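## Task

Arrange the plates of plate hotel H1 as its manifest lists: M90 in slot 1, M60 in slot 2, M66 in slot 3, slots 4 and 5 left empty, and M09 in slot 6. Every plate must be fully seated (home) in its assigned slot with its ID label facing the front. A plate that stays in place only because the robot holds it does not count. At the end, release everything and move the gripper away.

## Robot and tools

ROBOT. One four-axis SCARA-type plate mover: a vertical lift, then shoulder, elbow and wrist yaw, with a two-finger gripper that is always level and cannot tilt. The commanded point (end_effector_position) sits midway between the two rubber pads, 2 to 3 cm behind the fingertips. Gripper axes: fingers point along +x, they open and close along y, and rz rotates from +x toward +y.

SCENE FRAME. The origin is on the table top under the arm base, +z is up, and +y is to the left when looking along +x. Reported positions are in metres; the reported hand position can be somewhat wrong, more so at long reach.

DOMAIN. H1 has 6 slots, numbered from slot 1 at the bottom. A plate is home when it rests flat on its shelf's two prongs, short end toward the front, behind both front pins and inside the side pins. The ID label sits on a short end; well A1 is at that labelled short end, in the corner farther from the labelled long side. To identify a plate, lay it flat in nest RD with its A1 corner on the nest's A1-marked corner; the fixed scanner next to the nest reports the ID once nothing (gripper included) blocks its view.

TOOL execute_actions. Argument actions: a list run in order; an empty list just returns state and images. Each action may have:
- rows: 1 to 15 rows, each exactly 5 numbers in [-1, 1], in order dx, dy, dz, rz, opening. Each row lasts one control step (1/30 s).
- dx, dy, dz, rz are an offset, in the gripper's own axes, from the gripper's measured pose when the action began (for the first action of a call, the last pose a result reported). Every row is relative to that same start, not to the previous row. Scale: 1.0 = 0.6 m for dx, dy, dz and 180 degrees for rz.
- opening is absolute, not an offset: +1 is fully open (0.140 m), -1 is closed (pads still 0.066 m apart). Closing fully from open needs about 0.6 s or more.
- steps: integer 1 to 450, default 15, never fewer than the row count. After the rows end, the arm keeps heading to the final row's target and the gripper keeps that opening, so allow enough steps for long moves.
- until: stops the action early at the first step where all conditions hold; it does not halt the arm. Only the scanner fields code and reads may be used, e.g. {"scanner": {"code": "m60"}}, or [comparison, value] with =, !=, <, <=, >, >=; numbers always need a comparison.
Any out-of-range number or unknown name rejects the whole call before motion.

MOTION DETAILS. Each step the target is clipped to 70 mm and 16 degrees from the measured pose, then joints are driven by damped inverse kinematics. Joints share speed and acceleration limits and stop together on reversal; after big moves the arm may still be short of target. A cut-short move may not finish on its own, so send the remainder next. For smooth motion ramp offsets gradually (adding 0.01 per row is 6 mm per step, 0.18 m/s). While you think, the robot keeps executing the last command.

RESULT LINES. State: end_effector_position and end_effector_quat_wxyz. Joint positions: lift (m, 0 to 0.55), shoulder (rad, -2 to 2), elbow (rad, -2.8 to 2.8), wrist yaw (rad, -12.566 to 12.566), then pad gap (m). Keep the elbow at least 0.4 rad away from 0 or the arm may fold and fault. Hand target: the pose being pursued now. pose unreachable: the clearance check altered or blocked the target; the arm then rests until new rows arrive. grip_measured: finger opening on the command scale, possibly off by up to about 1 mm for the whole scene. scanner: code (lower-case ID such as m60, or no_read; never wrong) and reads (count of changes from no_read to an ID).

GRIPPING. To hold a plate, command an opening below grip_measured; about 0.04 lower is firm, less is lighter. Pad force is limited to about 18 N each, but a quick close can squeeze harder. Brief external tugs on held parts, or pushes on loose ones, may happen.

FAULTS TO AVOID. Joint load limits: lift 55.2 N, shoulder 8.28 N m, elbow 4.14 N m, wrist yaw 1.38 N m, including held weight; reaching one halts the arm for 10 s and drops the rest of the call. Holding loads heats motors: MOTOR HOT appears from 85 °C, and at 100 °C an OVER-TEMPERATURE FAULT brakes the arm until cool. Never drop plates, slam, hit hard, push forcefully, or send anything off the table (that ends the scene).

TOOL zoom_image. camera must be "cam_wrist"; region is [x0, y0, x1, y1] in pixels of the latest 504x504 image, origin top-left, at most 504 by 504. Returns an enlarged view.

CAMERA. cam_wrist is a 504x504 fisheye on the hand, looking forward and down; its pose is computed from joint readings (K about fx 417.5, fy 416.7, cx 253.0, cy 249.6).

TOOL finished_scene. Argument scene: the current scene's number. It ends that scene irreversibly after the robot holds the last command, reports success, and gives the next task. Release and retract before calling.

Each tool is called after "Call:" as name([rows], argument=value, ...), one row to a line, values as JSON.

## Session

Call:
execute_actions(actions=[])

Scene clock: 0.00 s.
end_effector_position=(+0.6736, -0.0325, +0.1143) grip_measured=+1.00 end_effector_quat_wxyz=(+0.984, +0.000, +0.000, +0.179)
Joint positions: [ 0.109  0.471  1.614 -1.725  0.14 ]
Hand target: +0.674, -0.032, +0.114; +0.984, +0.000, +0.000, +0.179
scanner: code=no_read reads=0

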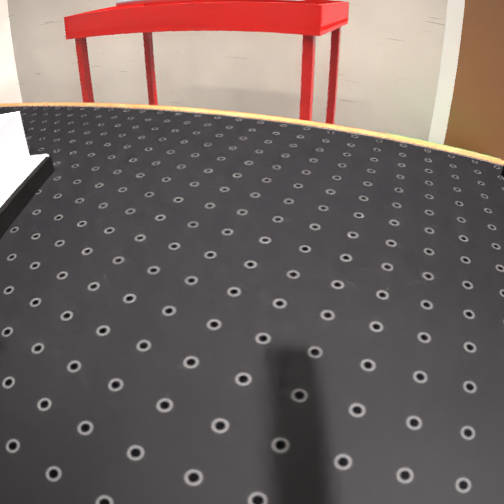

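Call:
execute_actions([
  {"rows":[[-0.25,0,0.4,0.3,1]],"steps":90},
])

Scene clock: 3.40 s.
end_effector_position=(+0.5331, -0.0854, +0.3544) grip_measured=+1.00 end_effector_quat_wxyz=(+0.795, +0.000, +0.000, +0.606)
Joint positions: [ 0.349  0.057  1.687 -0.442  0.14 ]
Hand target: +0.533, -0.085, +0.354; +0.795, +0.000, +0.000, +0.606
Off the commanded pose: 0.000 m, 0 deg.
scanner: code=no_read reads=0
camera_calibration (this result's frames):
cam_wrist: T_world_to_cam=[[0.963896, -0.266279, -0.000443088, -0.526925], [-0.160666, -0.580261, -0.798426, 0.306007], [0.212347, 0.769671, -0.602093, 0.261389], [0, 0, 0, 1]] pos_world=[0.501561, -0.163928, 0.401471]

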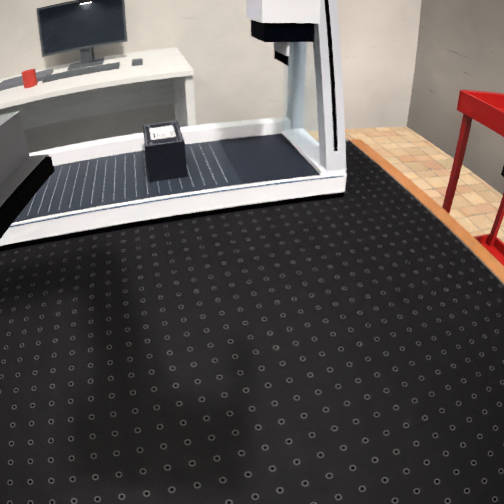

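Nothing this way. Look to the right.

Call:
execute_actions([
  {"rows":[[0,0,0,-0.7,1]],"steps":90},
])

Scene clock: 6.90 s.
end_effector_position=(+0.5334, -0.0853, +0.3544) grip_measured=+1.00 end_effector_quat_wxyz=(+0.901, +0.000, +0.000, -0.433)
Joint positions: [ 0.349  0.988  1.091 -2.975  0.14 ]
Hand target: +0.533, -0.085, +0.354; +0.901, +0.000, +0.000, -0.434
Off the commanded pose: 0.000 m, 0 deg.
scanner: code=no_read reads=0
camera_calibration (this result's frames):
cam_wrist: T_world_to_cam=[[-0.781613, -0.623764, -0.000443088, 0.373373], [-0.375287, 0.470824, -0.798426, 0.510228], [0.498238, -0.623894, -0.602093, -0.0100937], [0, 0, 0, 1]] pos_world=[0.488344, -0.013629, 0.401467]

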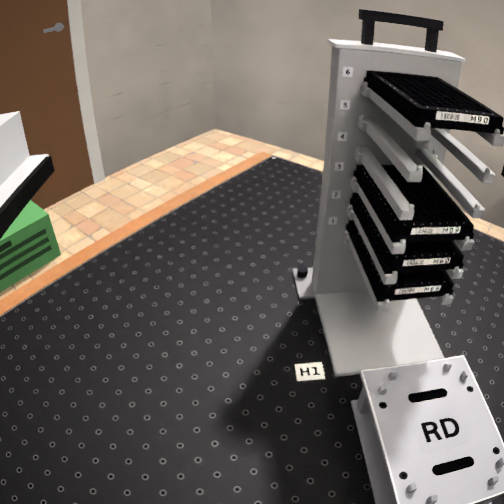

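Call:
execute_actions([
  {"rows":[[-0.2,0.1,0,-0.2,1]],"steps":90},
])

Scene clock: 10.17 s.
end_effector_position=(+0.5054, +0.0458, +0.3544) grip_measured=+1.00 end_effector_quat_wxyz=(+0.723, +0.000, +0.000, -0.691)
Joint positions: [ 0.349  1.218  1.596 -4.339  0.14 ]
Hand target: +0.505, +0.046, +0.354; +0.723, +0.000, +0.000, -0.691
Off the commanded pose: 0.000 m, 0 deg.
scanner: code=no_read reads=0
camera_calibration (this result's frames):
cam_wrist: T_world_to_cam=[[-0.998974, -0.0452799, -0.000443088, 0.516646], [-0.0269093, 0.601492, -0.798426, 0.255955], [0.0364191, -0.797595, -0.602093, 0.327006], [0, 0, 0, 1]] pos_world=[0.511094, 0.130257, 0.401478]

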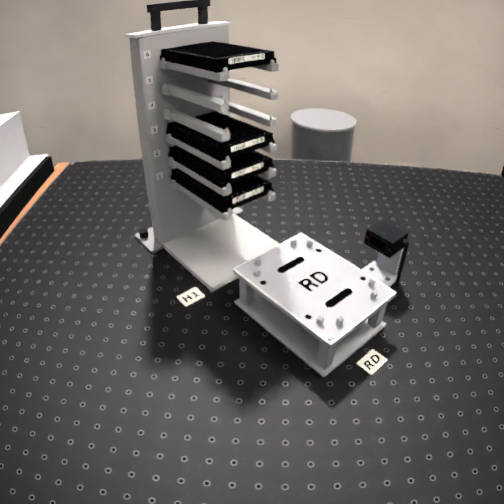

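Call:
zoom_image(camera="cam_wrist", region=[120, 20, 300, 200])

Region (120, 20, 300, 200) of cam_wrist's 504x504 image, scaled by 2.800, with more detail than that image has.

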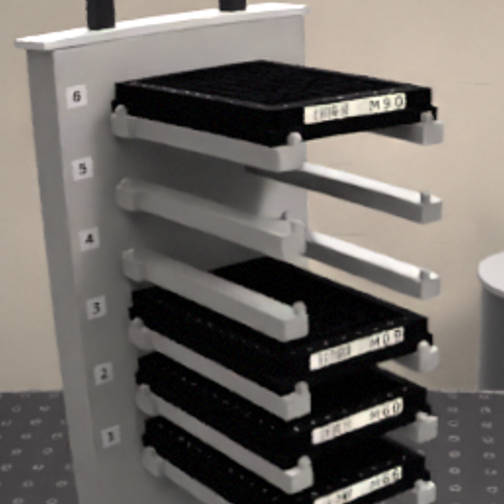

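Call:
execute_actions([
  {"rows":[[0.402,-0.193,-0.25,0.224,1]],"steps":120},
])

Scene clock: 18.27 s.
end_effector_position=(+0.4006, -0.2004, +0.2044) grip_measured=+1.00 end_effector_quat_wxyz=(+0.917, +0.000, +0.000, -0.399)
Joint positions: [ 0.199  0.38   0.619 -1.821  0.14 ]
Hand target: +0.401, -0.200, +0.204; +0.917, +0.000, +0.000, -0.399
Off the commanded pose: 0.000 m, 0 deg.
scanner: code=no_read reads=0
camera_calibration (this result's frames):
cam_wrist: T_world_to_cam=[[-0.732702, -0.68055, -0.000443088, 0.166714], [-0.409495, 0.441396, -0.798426, 0.402722], [0.543564, -0.584827, -0.602093, -0.116428], [0, 0, 0, 1]] pos_world=[0.35035, -0.132393, 0.251517]

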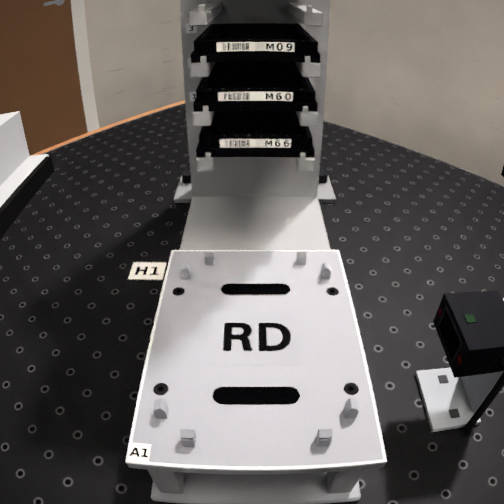

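Call:
zoom_image(camera="cam_wrist", region=[170, 0, 340, 180])

Region (170, 0, 340, 180) of cam_wrist's 504x504 image, scaled by 2.800, with more detail than that image has.

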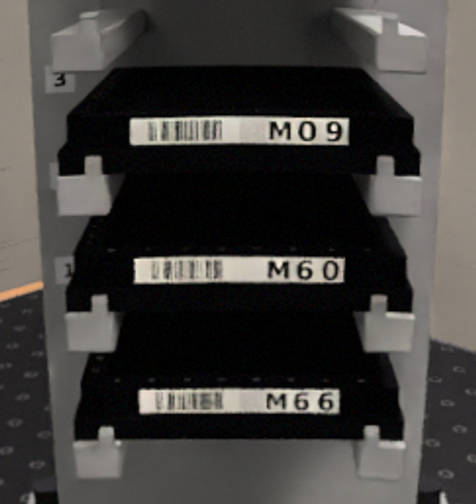

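Call:
execute_actions([
  {"rows":[[0.15,0,-0.15,0,1]],"steps":60},
])

Scene clock: 23.60 s.
end_effector_position=(+0.4619, -0.2664, +0.1144) grip_measured=+1.00 end_effector_quat_wxyz=(+0.917, +0.000, +0.000, -0.399)
Joint positions: [ 0.109  0.223  1.001 -2.045  0.14 ]
Hand target: +0.462, -0.266, +0.114; +0.917, +0.000, +0.000, -0.399
Off the commanded pose: 0.000 m, 0 deg.
scanner: code=no_read reads=0
camera_calibration (this result's frames):
cam_wrist: T_world_to_cam=[[-0.732442, -0.680829, -0.000443088, 0.166529], [-0.409663, 0.441239, -0.798426, 0.385063], [0.543787, -0.584619, -0.602093, -0.242587], [0, 0, 0, 1]] pos_world=[0.411634, -0.198348, 0.161458]

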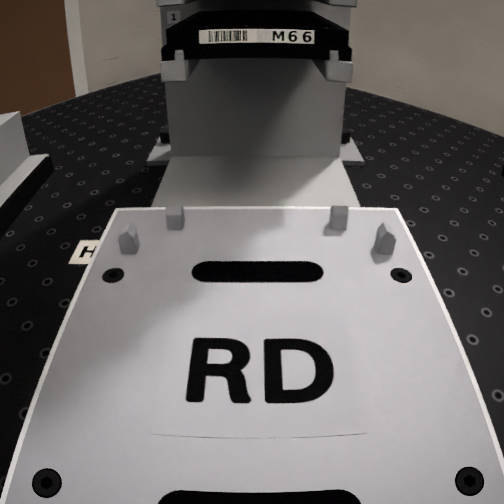

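Call:
execute_actions([
  {"rows":[[0,0.012,-0.0185,0,1]],"steps":30},
  {"rows":[[0.05,0,0,0,1],[0.1,0,0,0,1],[0.15,0,0,0,1],[0.2,0,0,0,1],[0.25,0,0,0,1]],"steps":60},
])

Scene clock: 28.70 s.
end_effector_position=(+0.5695, -0.3712, +0.1032) grip_measured=+1.00 end_effector_quat_wxyz=(+0.917, +0.000, +0.000, -0.399)
Joint positions: [ 0.098 -0.106  1.763 -2.477  0.14 ]
Hand target: +0.569, -0.371, +0.103; +0.917, +0.000, +0.000, -0.399
Off the commanded pose: 0.000 m, 0 deg.
scanner: code=no_read reads=0
camera_calibration (this result's frames):
cam_wrist: T_world_to_cam=[[-0.731854, -0.681461, -0.000443088, 0.173381], [-0.410044, 0.440885, -0.798426, 0.466569], [0.544292, -0.584149, -0.602093, -0.369173], [0, 0, 0, 1]] pos_world=[0.519141, -0.303203, 0.150321]

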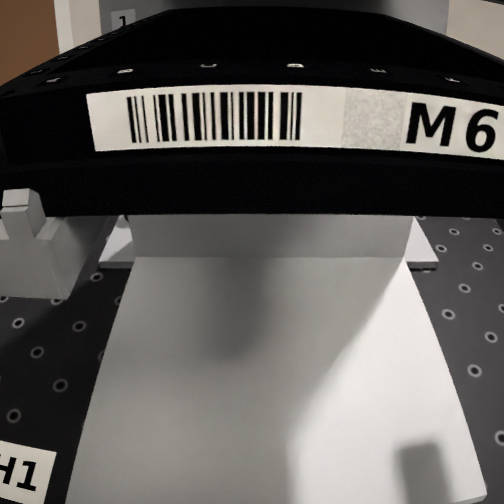

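Call:
execute_actions([
  {"rows":[[0,0,0,0,0.5],[0,0,0,0,0.2],[0,0,0,0,-0.1],[0,0,0,0,-0.3],[0,0,0,0,-0.42]],"steps":40},
  {"rows":[[0,0,0,0,-0.52]],"steps":30},
])

Scene clock: 31.73 s.
end_effector_position=(+0.5695, -0.3712, +0.1032) grip_measured=-0.52 end_effector_quat_wxyz=(+0.917, +0.000, +0.000, -0.399)
Joint positions: [ 0.098 -0.106  1.763 -2.477  0.084]
Hand target: +0.569, -0.371, +0.103; +0.917, +0.000, +0.000, -0.399
Off the commanded pose: 0.000 m, 0 deg.
scanner: code=no_read reads=0
camera_calibration (this result's frames):
cam_wrist: T_world_to_cam=[[-0.731866, -0.681449, -0.000443088, 0.173383], [-0.410037, 0.440892, -0.798426, 0.466568], [0.544282, -0.584159, -0.602093, -0.369171], [0, 0, 0, 1]] pos_world=[0.519136, -0.303209, 0.150321]

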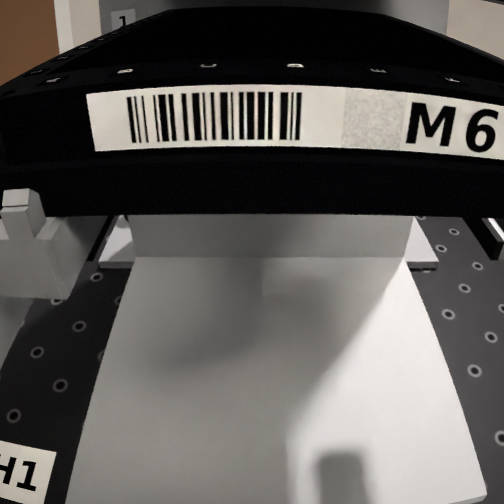

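Call:
execute_actions([
  {"rows":[[0,0,0,0,-0.7]],"steps":30},
])

Scene clock: 33.27 s.
end_effector_position=(+0.5695, -0.3712, +0.1032) grip_measured=-0.70 end_effector_quat_wxyz=(+0.917, +0.000, +0.000, -0.399)
Joint positions: [ 0.098 -0.106  1.763 -2.477  0.077]
Hand target: +0.569, -0.371, +0.103; +0.917, +0.000, +0.000, -0.399
Off the commanded pose: 0.000 m, 0 deg.
scanner: code=no_read reads=0
camera_calibration (this result's frames):
cam_wrist: T_world_to_cam=[[-0.731865, -0.681449, -0.000443088, 0.173383], [-0.410037, 0.440892, -0.798426, 0.466568], [0.544282, -0.584158, -0.602093, -0.369171], [0, 0, 0, 1]] pos_world=[0.519136, -0.303209, 0.150321]

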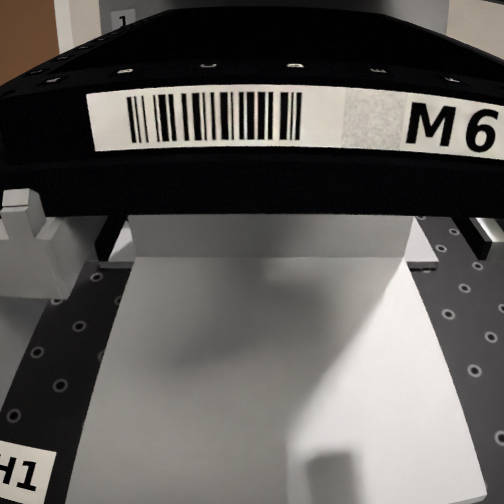

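Call:
execute_actions([
  {"rows":[[0,0,0,0,1]],"steps":30},
  {"rows":[[0,0,0.014,0,1]],"steps":20},
  {"rows":[[0,0,0,0,0.3],[0,0,0,0,-0.1],[0,0,0,0,-0.3],[0,0,0,0,-0.45],[0,0,0,0,-0.52]],"steps":45},
])

Scene clock: 37.17 s.
end_effector_position=(+0.5695, -0.3712, +0.1117) grip_measured=-0.52 end_effector_quat_wxyz=(+0.917, +0.000, +0.000, -0.399)
Joint positions: [ 0.107 -0.106  1.763 -2.477  0.084]
Hand target: +0.569, -0.371, +0.112; +0.917, +0.000, +0.000, -0.399
Off the commanded pose: 0.000 m, 0 deg.
scanner: code=no_read reads=0
camera_calibration (this result's frames):
cam_wrist: T_world_to_cam=[[-0.731855, -0.681461, -0.000443088, 0.173382], [-0.410044, 0.440886, -0.798426, 0.473325], [0.544291, -0.58415, -0.602093, -0.364082], [0, 0, 0, 1]] pos_world=[0.519141, -0.303208, 0.158781]

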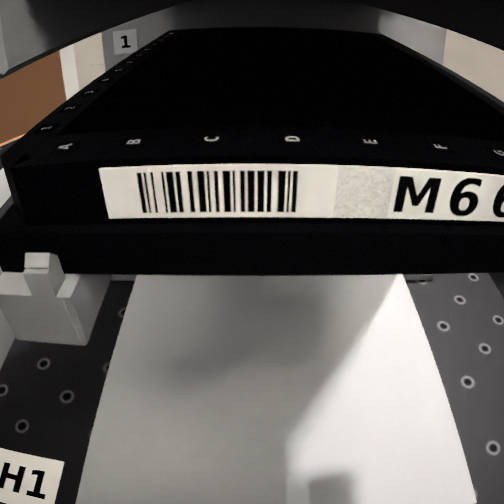

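Call:
execute_actions([
  {"rows":[[0,0,0,0,-0.62]],"steps":30},
])

Scene clock: 38.60 s.
end_effector_position=(+0.5695, -0.3712, +0.1117) grip_measured=-0.62 end_effector_quat_wxyz=(+0.917, +0.000, +0.000, -0.399)
Joint positions: [ 0.107 -0.106  1.763 -2.477  0.08 ]
Hand target: +0.569, -0.371, +0.112; +0.917, +0.000, +0.000, -0.399
Off the commanded pose: 0.000 m, 0 deg.
scanner: code=no_read reads=0
camera_calibration (this result's frames):
cam_wrist: T_world_to_cam=[[-0.731854, -0.681461, -0.000443088, 0.173382], [-0.410044, 0.440885, -0.798426, 0.473325], [0.544292, -0.58415, -0.602093, -0.364082], [0, 0, 0, 1]] pos_world=[0.519141, -0.303208, 0.158781]

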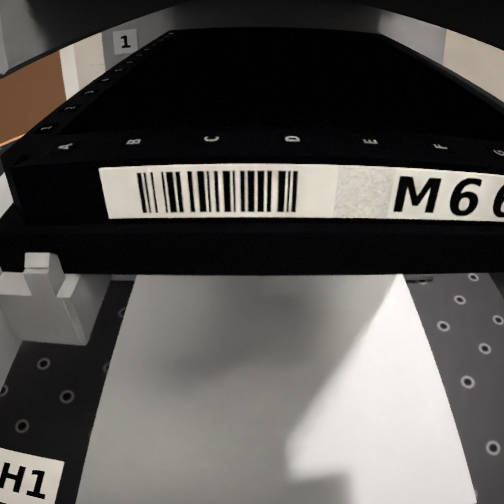

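Call:
execute_actions([
  {"rows":[[0,0,0,0,1]],"steps":30},
  {"rows":[[0,0,0.02,0,1],[0,0,0.04,0,1]],"steps":30},
  {"rows":[[0,0,0,0,0.3],[0,0,0,0,-0.1],[0,0,0,0,-0.3],[0,0,0,0,-0.45],[0,0,0,0,-0.55]],"steps":45},
])

Scene clock: 43.73 s.
end_effector_position=(+0.5695, -0.3712, +0.1357) grip_measured=-0.55 end_effector_quat_wxyz=(+0.917, +0.000, +0.000, -0.399)
Joint positions: [ 0.131 -0.106  1.763 -2.477  0.083]
Hand target: +0.570, -0.371, +0.136; +0.917, +0.000, +0.000, -0.399
Off the commanded pose: 0.000 m, 0 deg.
scanner: code=no_read reads=0
camera_calibration (this result's frames):
cam_wrist: T_world_to_cam=[[-0.731771, -0.681551, -0.000443088, 0.173341], [-0.410098, 0.440835, -0.798426, 0.492551], [0.544363, -0.584083, -0.602093, -0.349616], [0, 0, 0, 1]] pos_world=[0.519159, -0.303198, 0.182841]

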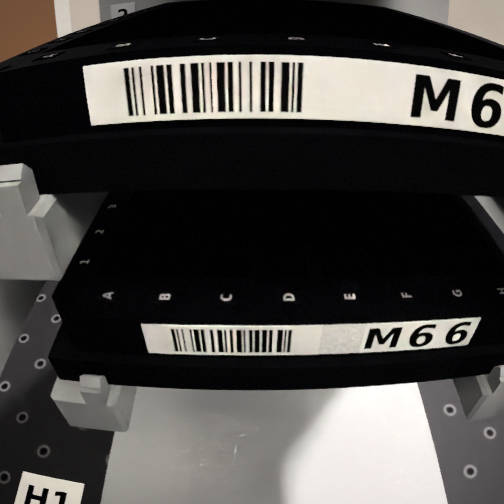

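Call:
execute_actions([
  {"rows":[[0,0,0,0,-0.64]],"steps":25},
])

Scene clock: 47.40 s.
end_effector_position=(+0.5695, -0.3712, +0.1357) grip_measured=-0.57 end_effector_quat_wxyz=(+0.917, +0.000, +0.000, -0.399)
Joint positions: [ 0.131 -0.106  1.763 -2.477  0.082]
Hand target: +0.570, -0.371, +0.136; +0.917, +0.000, +0.000, -0.399
Off the commanded pose: 0.000 m, 0 deg.
scanner: code=no_read reads=0
camera_calibration (this result's frames):
cam_wrist: T_world_to_cam=[[-0.731805, -0.681514, -0.000443088, 0.173366], [-0.410076, 0.440856, -0.798426, 0.492545], [0.544333, -0.584111, -0.602093, -0.349609], [0, 0, 0, 1]] pos_world=[0.519155, -0.303201, 0.182841]

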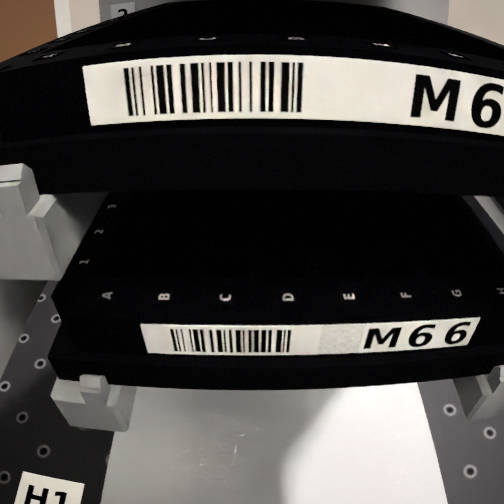

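Call:
execute_actions([
  {"rows":[[0,0,0.007,0,-0.61],[0,0,0.014,0,-0.61]],"steps":25},
  {"rows":[[-0.03,0,0,0,-0.61],[-0.06,0,0,0,-0.61],[-0.1,0,0,0,-0.61],[-0.15,0,0,0,-0.61],[-0.2,0,0,0,-0.61],[-0.25,0,0,0,-0.61]],"steps":60},
])

Scene clock: 51.10 s.
end_effector_position=(+0.4672, -0.2614, +0.1442) grip_measured=-0.57 end_effector_quat_wxyz=(+0.917, +0.000, +0.000, -0.399)
Joint positions: [ 0.139  0.249  1.006 -2.075  0.082]
Hand target: +0.467, -0.261, +0.144; +0.917, +0.000, +0.000, -0.399
Off the commanded pose: 0.000 m, 0 deg.
scanner: code=no_read reads=0
camera_calibration (this result's frames):
cam_wrist: T_world_to_cam=[[-0.732048, -0.681253, -0.000443088, 0.173498], [-0.409919, 0.441002, -0.798426, 0.4089], [0.544125, -0.584304, -0.602093, -0.224717], [0, 0, 0, 1]] pos_world=[0.416899, -0.193433, 0.191253]

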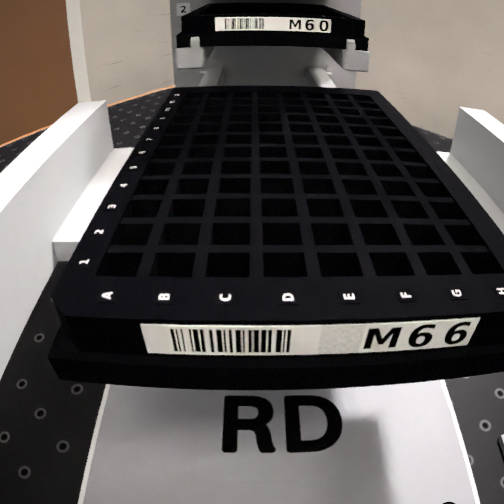

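Call:
execute_actions([
  {"rows":[[0,0,0.04,0,-0.61],[0,0,0.08,0,-0.61],[0,0,0.12,0,-0.61],[0,0,0.16,0,-0.61],[0,0,0.2,0,-0.61]],"steps":45},
])

Scene clock: 53.77 s.
end_effector_position=(+0.4672, -0.2614, +0.2642) grip_measured=-0.57 end_effector_quat_wxyz=(+0.917, +0.000, +0.000, -0.399)
Joint positions: [ 0.259  0.249  1.006 -2.075  0.082]
Hand target: +0.467, -0.261, +0.264; +0.917, +0.000, +0.000, -0.399
Off the commanded pose: 0.000 m, 0 deg.
scanner: code=no_read reads=0
camera_calibration (this result's frames):
cam_wrist: T_world_to_cam=[[-0.732014, -0.681289, -0.000443088, 0.173534], [-0.409941, 0.440982, -0.798426, 0.504764], [0.544154, -0.584277, -0.602093, -0.152456], [0, 0, 0, 1]] pos_world=[0.416912, -0.193442, 0.311301]

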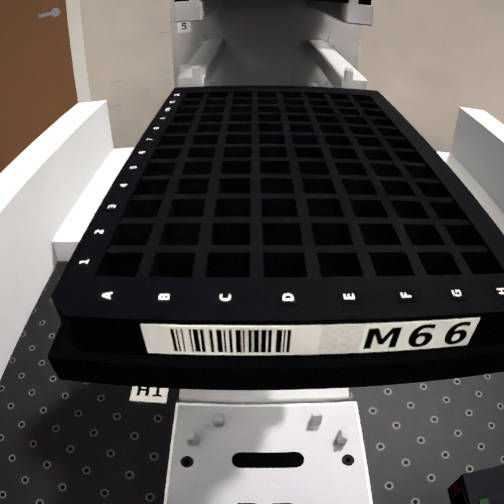

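Call:
zoom_image(camera="cam_wrist", region=[160, 0, 390, 100])

Region (160, 0, 390, 100) of cam_wrist's 504x504 image, scaled by 2.191, with more detail than that image has; it fills the top 219 rows of this view, and the rest is white.

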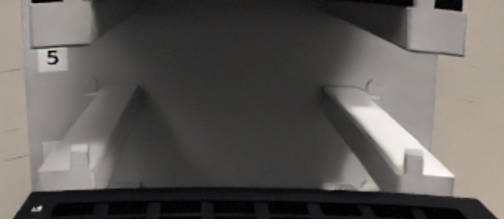

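Call:
execute_actions([
  {"rows":[[0,0,-0.012,0,-0.61],[0,0,-0.0237,0,-0.61]],"steps":20},
  {"rows":[[0.03,0,0,0,-0.61],[0.06,0,0,0,-0.61],[0.1,0,0,0,-0.61],[0.15,0,0,0,-0.61],[0.2,0,0,0,-0.61],[0.25,0,0,0,-0.61]],"steps":50},
])

Scene clock: 59.87 s.
end_effector_position=(+0.5694, -0.3712, +0.2499) grip_measured=-0.57 end_effector_quat_wxyz=(+0.917, +0.000, +0.000, -0.399)
Joint positions: [ 0.245 -0.106  1.763 -2.477  0.082]
Hand target: +0.569, -0.371, +0.250; +0.917, +0.000, +0.000, -0.399
Off the commanded pose: 0.000 m, 0 deg.
scanner: code=no_read reads=0
camera_calibration (this result's frames):
cam_wrist: T_world_to_cam=[[-0.731835, -0.681481, -0.000443088, 0.173359], [-0.410056, 0.440874, -0.798426, 0.583698], [0.544308, -0.584135, -0.602093, -0.280848], [0, 0, 0, 1]] pos_world=[0.519086, -0.30325, 0.29702]

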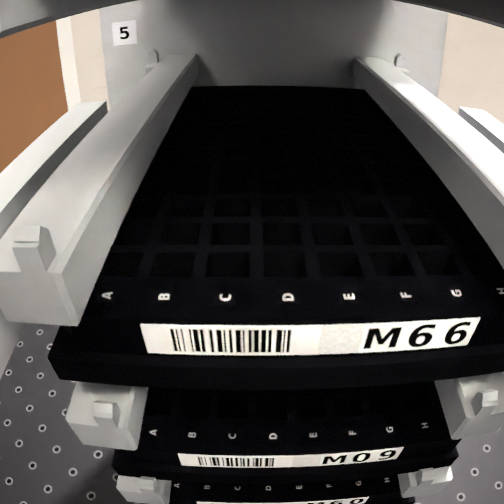

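Call:
execute_actions([
  {"rows":[[0,0,-0.006,0,-0.61],[0,0,-0.0125,0,-0.61]],"steps":20},
  {"rows":[[0,0,0,0,-0.3],[0,0,0,0,1]],"steps":25},
  {"rows":[[-0.06,0,0,0,1],[-0.12,0,0,0,1],[-0.18,0,0,0,1],[-0.25,0,0,0,1]],"steps":40},
  {"rows":[[0,0,0.06,0,1],[0,0,0.118,0,1]],"steps":30},
])

Scene clock: 64.77 s.
end_effector_position=(+0.4672, -0.2615, +0.3132) grip_measured=+1.00 end_effector_quat_wxyz=(+0.917, +0.000, +0.000, -0.399)
Joint positions: [ 0.308  0.249  1.005 -2.075  0.14 ]
Hand target: +0.467, -0.261, +0.313; +0.917, +0.000, +0.000, -0.399
Off the commanded pose: 0.000 m, 0 deg.
scanner: code=no_read reads=0
camera_calibration (this result's frames):
cam_wrist: T_world_to_cam=[[-0.732064, -0.681236, -0.000443088, 0.173507], [-0.409908, 0.441012, -0.798426, 0.54386], [0.544112, -0.584317, -0.602093, -0.12294], [0, 0, 0, 1]] pos_world=[0.416844, -0.193485, 0.360288]

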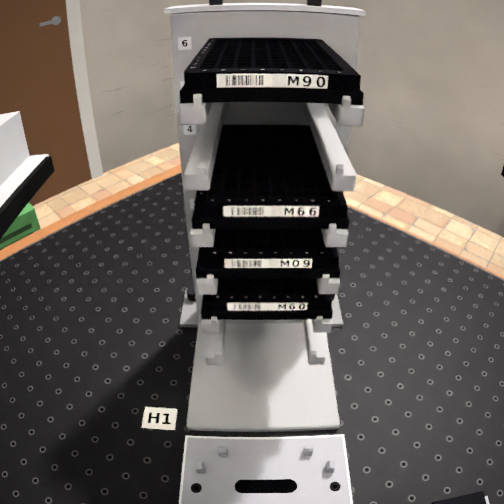

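Grab M90.

Call:
execute_actions([
  {"rows":[[0.06,0,0,0,1],[0.12,0,0,0,1],[0.18,0,0,0,1],[0.25,0,0,0,1]],"steps":40},
  {"rows":[[0,0,0,0,0.3],[0,0,0,0,-0.1],[0,0,0,0,-0.3],[0,0,0,0,-0.5],[0,0,0,0,-0.61]],"steps":45},
])

Scene clock: 68.20 s.
end_effector_position=(+0.5694, -0.3713, +0.3132) grip_measured=-0.57 end_effector_quat_wxyz=(+0.917, +0.000, +0.000, -0.399)
Joint positions: [ 0.308 -0.107  1.763 -2.476  0.082]
Hand target: +0.569, -0.371, +0.313; +0.917, +0.000, +0.000, -0.399
Off the commanded pose: 0.000 m, 0 deg.
scanner: code=no_read reads=0
camera_calibration (this result's frames):
cam_wrist: T_world_to_cam=[[-0.731726, -0.681598, -0.000443088, 0.173237], [-0.410127, 0.440809, -0.798426, 0.634249], [0.544401, -0.584048, -0.602093, -0.242751], [0, 0, 0, 1]] pos_world=[0.519038, -0.303282, 0.360319]

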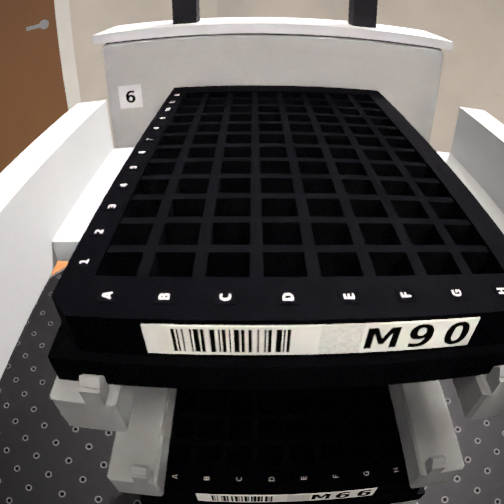

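Call:
execute_actions([
  {"rows":[[0,0,0.007,0,-0.61],[0,0,0.014,0,-0.61]],"steps":20},
  {"rows":[[-0.03,0,0,0,-0.61],[-0.06,0,0,0,-0.61],[-0.1,0,0,0,-0.61],[-0.15,0,0,0,-0.61],[-0.2,0,0,0,-0.61],[-0.25,0,0,0,-0.61]],"steps":45},
  {"rows":[[0,0,-0.04,0,-0.61],[0,0,-0.08,0,-0.61],[0,0,-0.12,0,-0.61],[0,0,-0.16,0,-0.61],[0,0,-0.2,0,-0.61],[0,0,-0.24,0,-0.61],[0,0,-0.28,0,-0.61],[0,0,-0.2958,0,-0.61]],"steps":50},
  {"rows":[[0.03,0,0,0,-0.61],[0.06,0,0,0,-0.61],[0.1,0,0,0,-0.61],[0.15,0,0,0,-0.61],[0.2,0,0,0,-0.61],[0.25,0,0,0,-0.61]],"steps":45},
  {"rows":[[0,0,-0.006,0,-0.61],[0,0,-0.0135,0,-0.61]],"steps":20},
  {"rows":[[0,0,0,0,-0.3],[0,0,0,0,1]],"steps":25},
])

Call:
execute_actions([
  {"rows":[[-0.06,0,0,0,1],[-0.12,0,0,0,1],[-0.18,0,0,0,1],[-0.25,0,0,0,1]],"steps":40},
  {"rows":[[0,0,0.06,0,1],[0,0,0.118,0,1]],"steps":30},
  {"rows":[[0.06,0,0,0,1],[0.12,0,0,0,1],[0.18,0,0,0,1],[0.25,0,0,0,1]],"steps":40},
  {"rows":[[0,0,0,0,0.3],[0,0,0,0,-0.1],[0,0,0,0,-0.3],[0,0,0,0,-0.5],[0,0,0,0,-0.61]],"steps":45},
])

Scene clock: 77.43 s.
end_effector_position=(+0.5693, -0.3713, +0.1359) grip_measured=+1.00 end_effector_quat_wxyz=(+0.917, +0.000, +0.000, -0.399)
Joint positions: [ 0.131 -0.107  1.762 -2.476  0.14 ]
Hand target: +0.569, -0.371, +0.136; +0.917, +0.000, +0.000, -0.399
Off the commanded pose: 0.000 m, 0 deg.
scanner: code=no_read reads=0
camera_calibration (this result's frames):
cam_wrist: T_world_to_cam=[[-0.731812, -0.681507, -0.000443088, 0.173127], [-0.410072, 0.44086, -0.798426, 0.492654], [0.544328, -0.584116, -0.602093, -0.349458], [0, 0, 0, 1]] pos_world=[0.518939, -0.303328, 0.183018]

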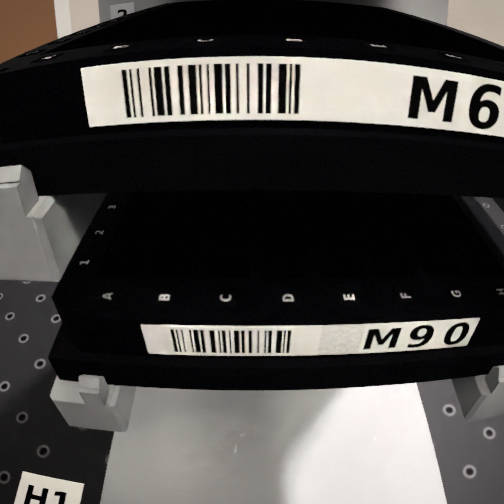

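Scene clock: 82.60 s.
end_effector_position=(+0.5692, -0.3714, +0.2068) grip_measured=-0.57 end_effector_quat_wxyz=(+0.917, +0.000, +0.000, -0.399)
Joint positions: [ 0.202 -0.107  1.762 -2.476  0.082]
Hand target: +0.569, -0.371, +0.207; +0.917, +0.000, +0.000, -0.399
Off the commanded pose: 0.000 m, 0 deg.
scanner: code=no_read reads=0
camera_calibration (this result's frames):
cam_wrist: T_world_to_cam=[[-0.731827, -0.68149, -0.000443088, 0.173088], [-0.410062, 0.440869, -0.798426, 0.549219], [0.544315, -0.584128, -0.602093, -0.306785], [0, 0, 0, 1]] pos_world=[0.518872, -0.303377, 0.253874]

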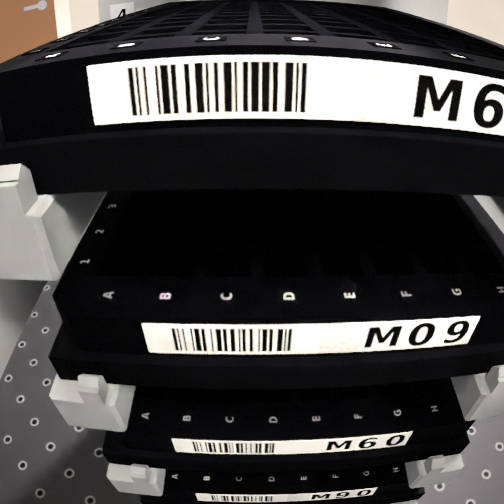

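Call:
execute_actions([
  {"rows":[[0,0,0.007,0,-0.61],[0,0,0.014,0,-0.61]],"steps":20},
  {"rows":[[-0.03,0,0,0,-0.61],[-0.06,0,0,0,-0.61],[-0.1,0,0,0,-0.61],[-0.15,0,0,0,-0.61],[-0.2,0,0,0,-0.61],[-0.25,0,0,0,-0.61]],"steps":45},
  {"rows":[[0,0,0.04,0,-0.61],[0,0,0.08,0,-0.61],[0,0,0.12,0,-0.61],[0,0,0.16,0,-0.61],[0,0,0.1775,0,-0.61]],"steps":40},
  {"rows":[[0.03,0,0,0,-0.61],[0.06,0,0,0,-0.61],[0.1,0,0,0,-0.61],[0.15,0,0,0,-0.61],[0.2,0,0,0,-0.61],[0.25,0,0,0,-0.61]],"steps":45},
  {"rows":[[0,0,-0.006,0,-0.61],[0,0,-0.0135,0,-0.61]],"steps":20},
  {"rows":[[0,0,0,0,-0.3],[0,0,0,0,1]],"steps":25},
])

Call:
execute_actions([
  {"rows":[[-0.06,0,0,0,1],[-0.12,0,0,0,1],[-0.18,0,0,0,1],[-0.25,0,0,0,1]],"steps":40},
  {"rows":[[0,0,-0.06,0,1],[0,0,-0.118,0,1]],"steps":30},
  {"rows":[[0.06,0,0,0,1],[0.12,0,0,0,1],[0.18,0,0,0,1],[0.25,0,0,0,1]],"steps":40},
  {"rows":[[0,0,0,0,0.3],[0,0,0,0,-0.1],[0,0,0,0,-0.3],[0,0,0,0,-0.5],[0,0,0,0,-0.61]],"steps":45},
])

Scene clock: 90.97 s.
end_effector_position=(+0.5692, -0.3714, +0.3136) grip_measured=+1.00 end_effector_quat_wxyz=(+0.917, +0.000, +0.000, -0.399)
Joint positions: [ 0.309 -0.107  1.762 -2.476  0.14 ]
Hand target: +0.569, -0.371, +0.314; +0.917, +0.000, +0.000, -0.399
Off the commanded pose: 0.000 m, 0 deg.
scanner: code=no_read reads=0
camera_calibration (this result's frames):
cam_wrist: T_world_to_cam=[[-0.731863, -0.681451, -0.000443088, 0.173083], [-0.410038, 0.440891, -0.798426, 0.634477], [0.544284, -0.584157, -0.602093, -0.24247], [0, 0, 0, 1]] pos_world=[0.518806, -0.303428, 0.36067]

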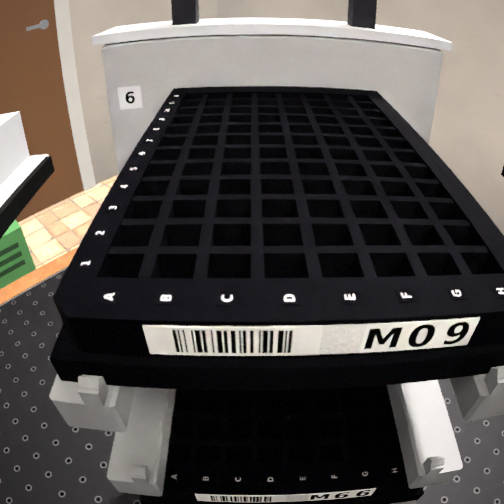

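Scene clock: 96.13 s.
end_effector_position=(+0.5690, -0.3715, +0.2427) grip_measured=-0.57 end_effector_quat_wxyz=(+0.917, +0.000, +0.000, -0.399)
Joint positions: [ 0.238 -0.107  1.762 -2.475  0.082]
Hand target: +0.569, -0.371, +0.243; +0.917, +0.000, +0.000, -0.399
Off the commanded pose: 0.000 m, 0 deg.
scanner: code=no_read reads=0
camera_calibration (this result's frames):
cam_wrist: T_world_to_cam=[[-0.73195, -0.681359, -0.000443088, 0.173017], [-0.409982, 0.440943, -0.798426, 0.577873], [0.54421, -0.584226, -0.602093, -0.285094], [0, 0, 0, 1]] pos_world=[0.518709, -0.303481, 0.289812]

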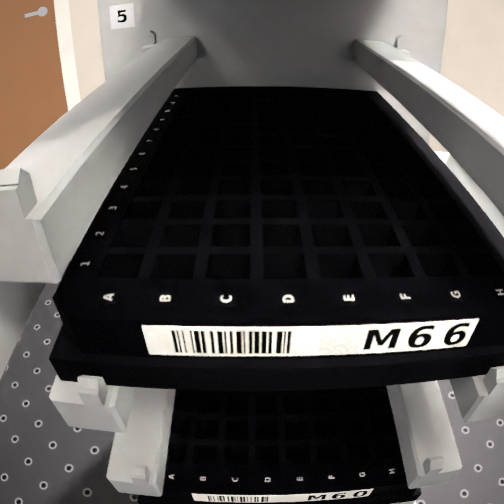

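Call:
execute_actions([
  {"rows":[[0,0,0.007,0,-0.61],[0,0,0.014,0,-0.61]],"steps":20},
  {"rows":[[-0.03,0,0,0,-0.61],[-0.06,0,0,0,-0.61],[-0.1,0,0,0,-0.61],[-0.15,0,0,0,-0.61],[-0.2,0,0,0,-0.61],[-0.25,0,0,0,-0.61]],"steps":45},
  {"rows":[[0,0,-0.03,0,-0.61],[0,0,-0.0592,0,-0.61]],"steps":30},
  {"rows":[[0.03,0,0,0,-0.61],[0.06,0,0,0,-0.61],[0.1,0,0,0,-0.61],[0.15,0,0,0,-0.61],[0.2,0,0,0,-0.61],[0.25,0,0,0,-0.61]],"steps":45},
  {"rows":[[0,0,-0.006,0,-0.61],[0,0,-0.0135,0,-0.61]],"steps":20},
  {"rows":[[0,0,0,0,-0.3],[0,0,0,0,1]],"steps":25},
  {"rows":[[-0.06,0,0,0,1],[-0.12,0,0,0,1],[-0.18,0,0,0,1],[-0.25,0,0,0,1]],"steps":40},
  {"rows":[[0,0,0.18,0,1]],"steps":40},
])

Scene clock: 106.37 s.
end_effector_position=(+0.4667, -0.2617, +0.3154) grip_measured=+1.00 end_effector_quat_wxyz=(+0.917, +0.000, +0.000, -0.399)
Joint positions: [ 0.31   0.247  1.005 -2.073  0.14 ]
Hand target: +0.467, -0.262, +0.315; +0.917, +0.000, +0.000, -0.399
Off the commanded pose: 0.000 m, 0 deg.
scanner: code=no_read reads=0
camera_calibration (this result's frames):
cam_wrist: T_world_to_cam=[[-0.732034, -0.681268, -0.000443088, 0.17299], [-0.409928, 0.440994, -0.798426, 0.545574], [0.544138, -0.584293, -0.602093, -0.121522], [0, 0, 0, 1]] pos_world=[0.416406, -0.193747, 0.362509]

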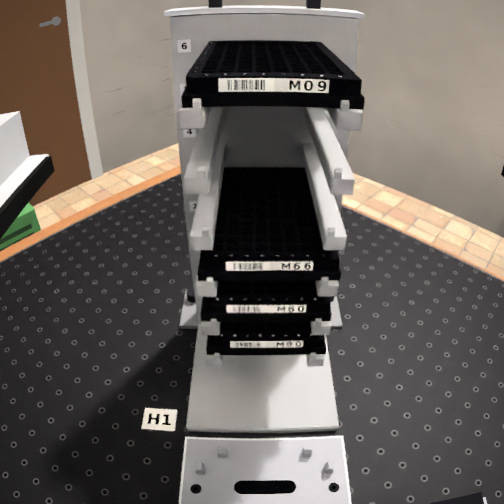

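Call:
finished_scene(scene=1)

The scene is finished: the task was done.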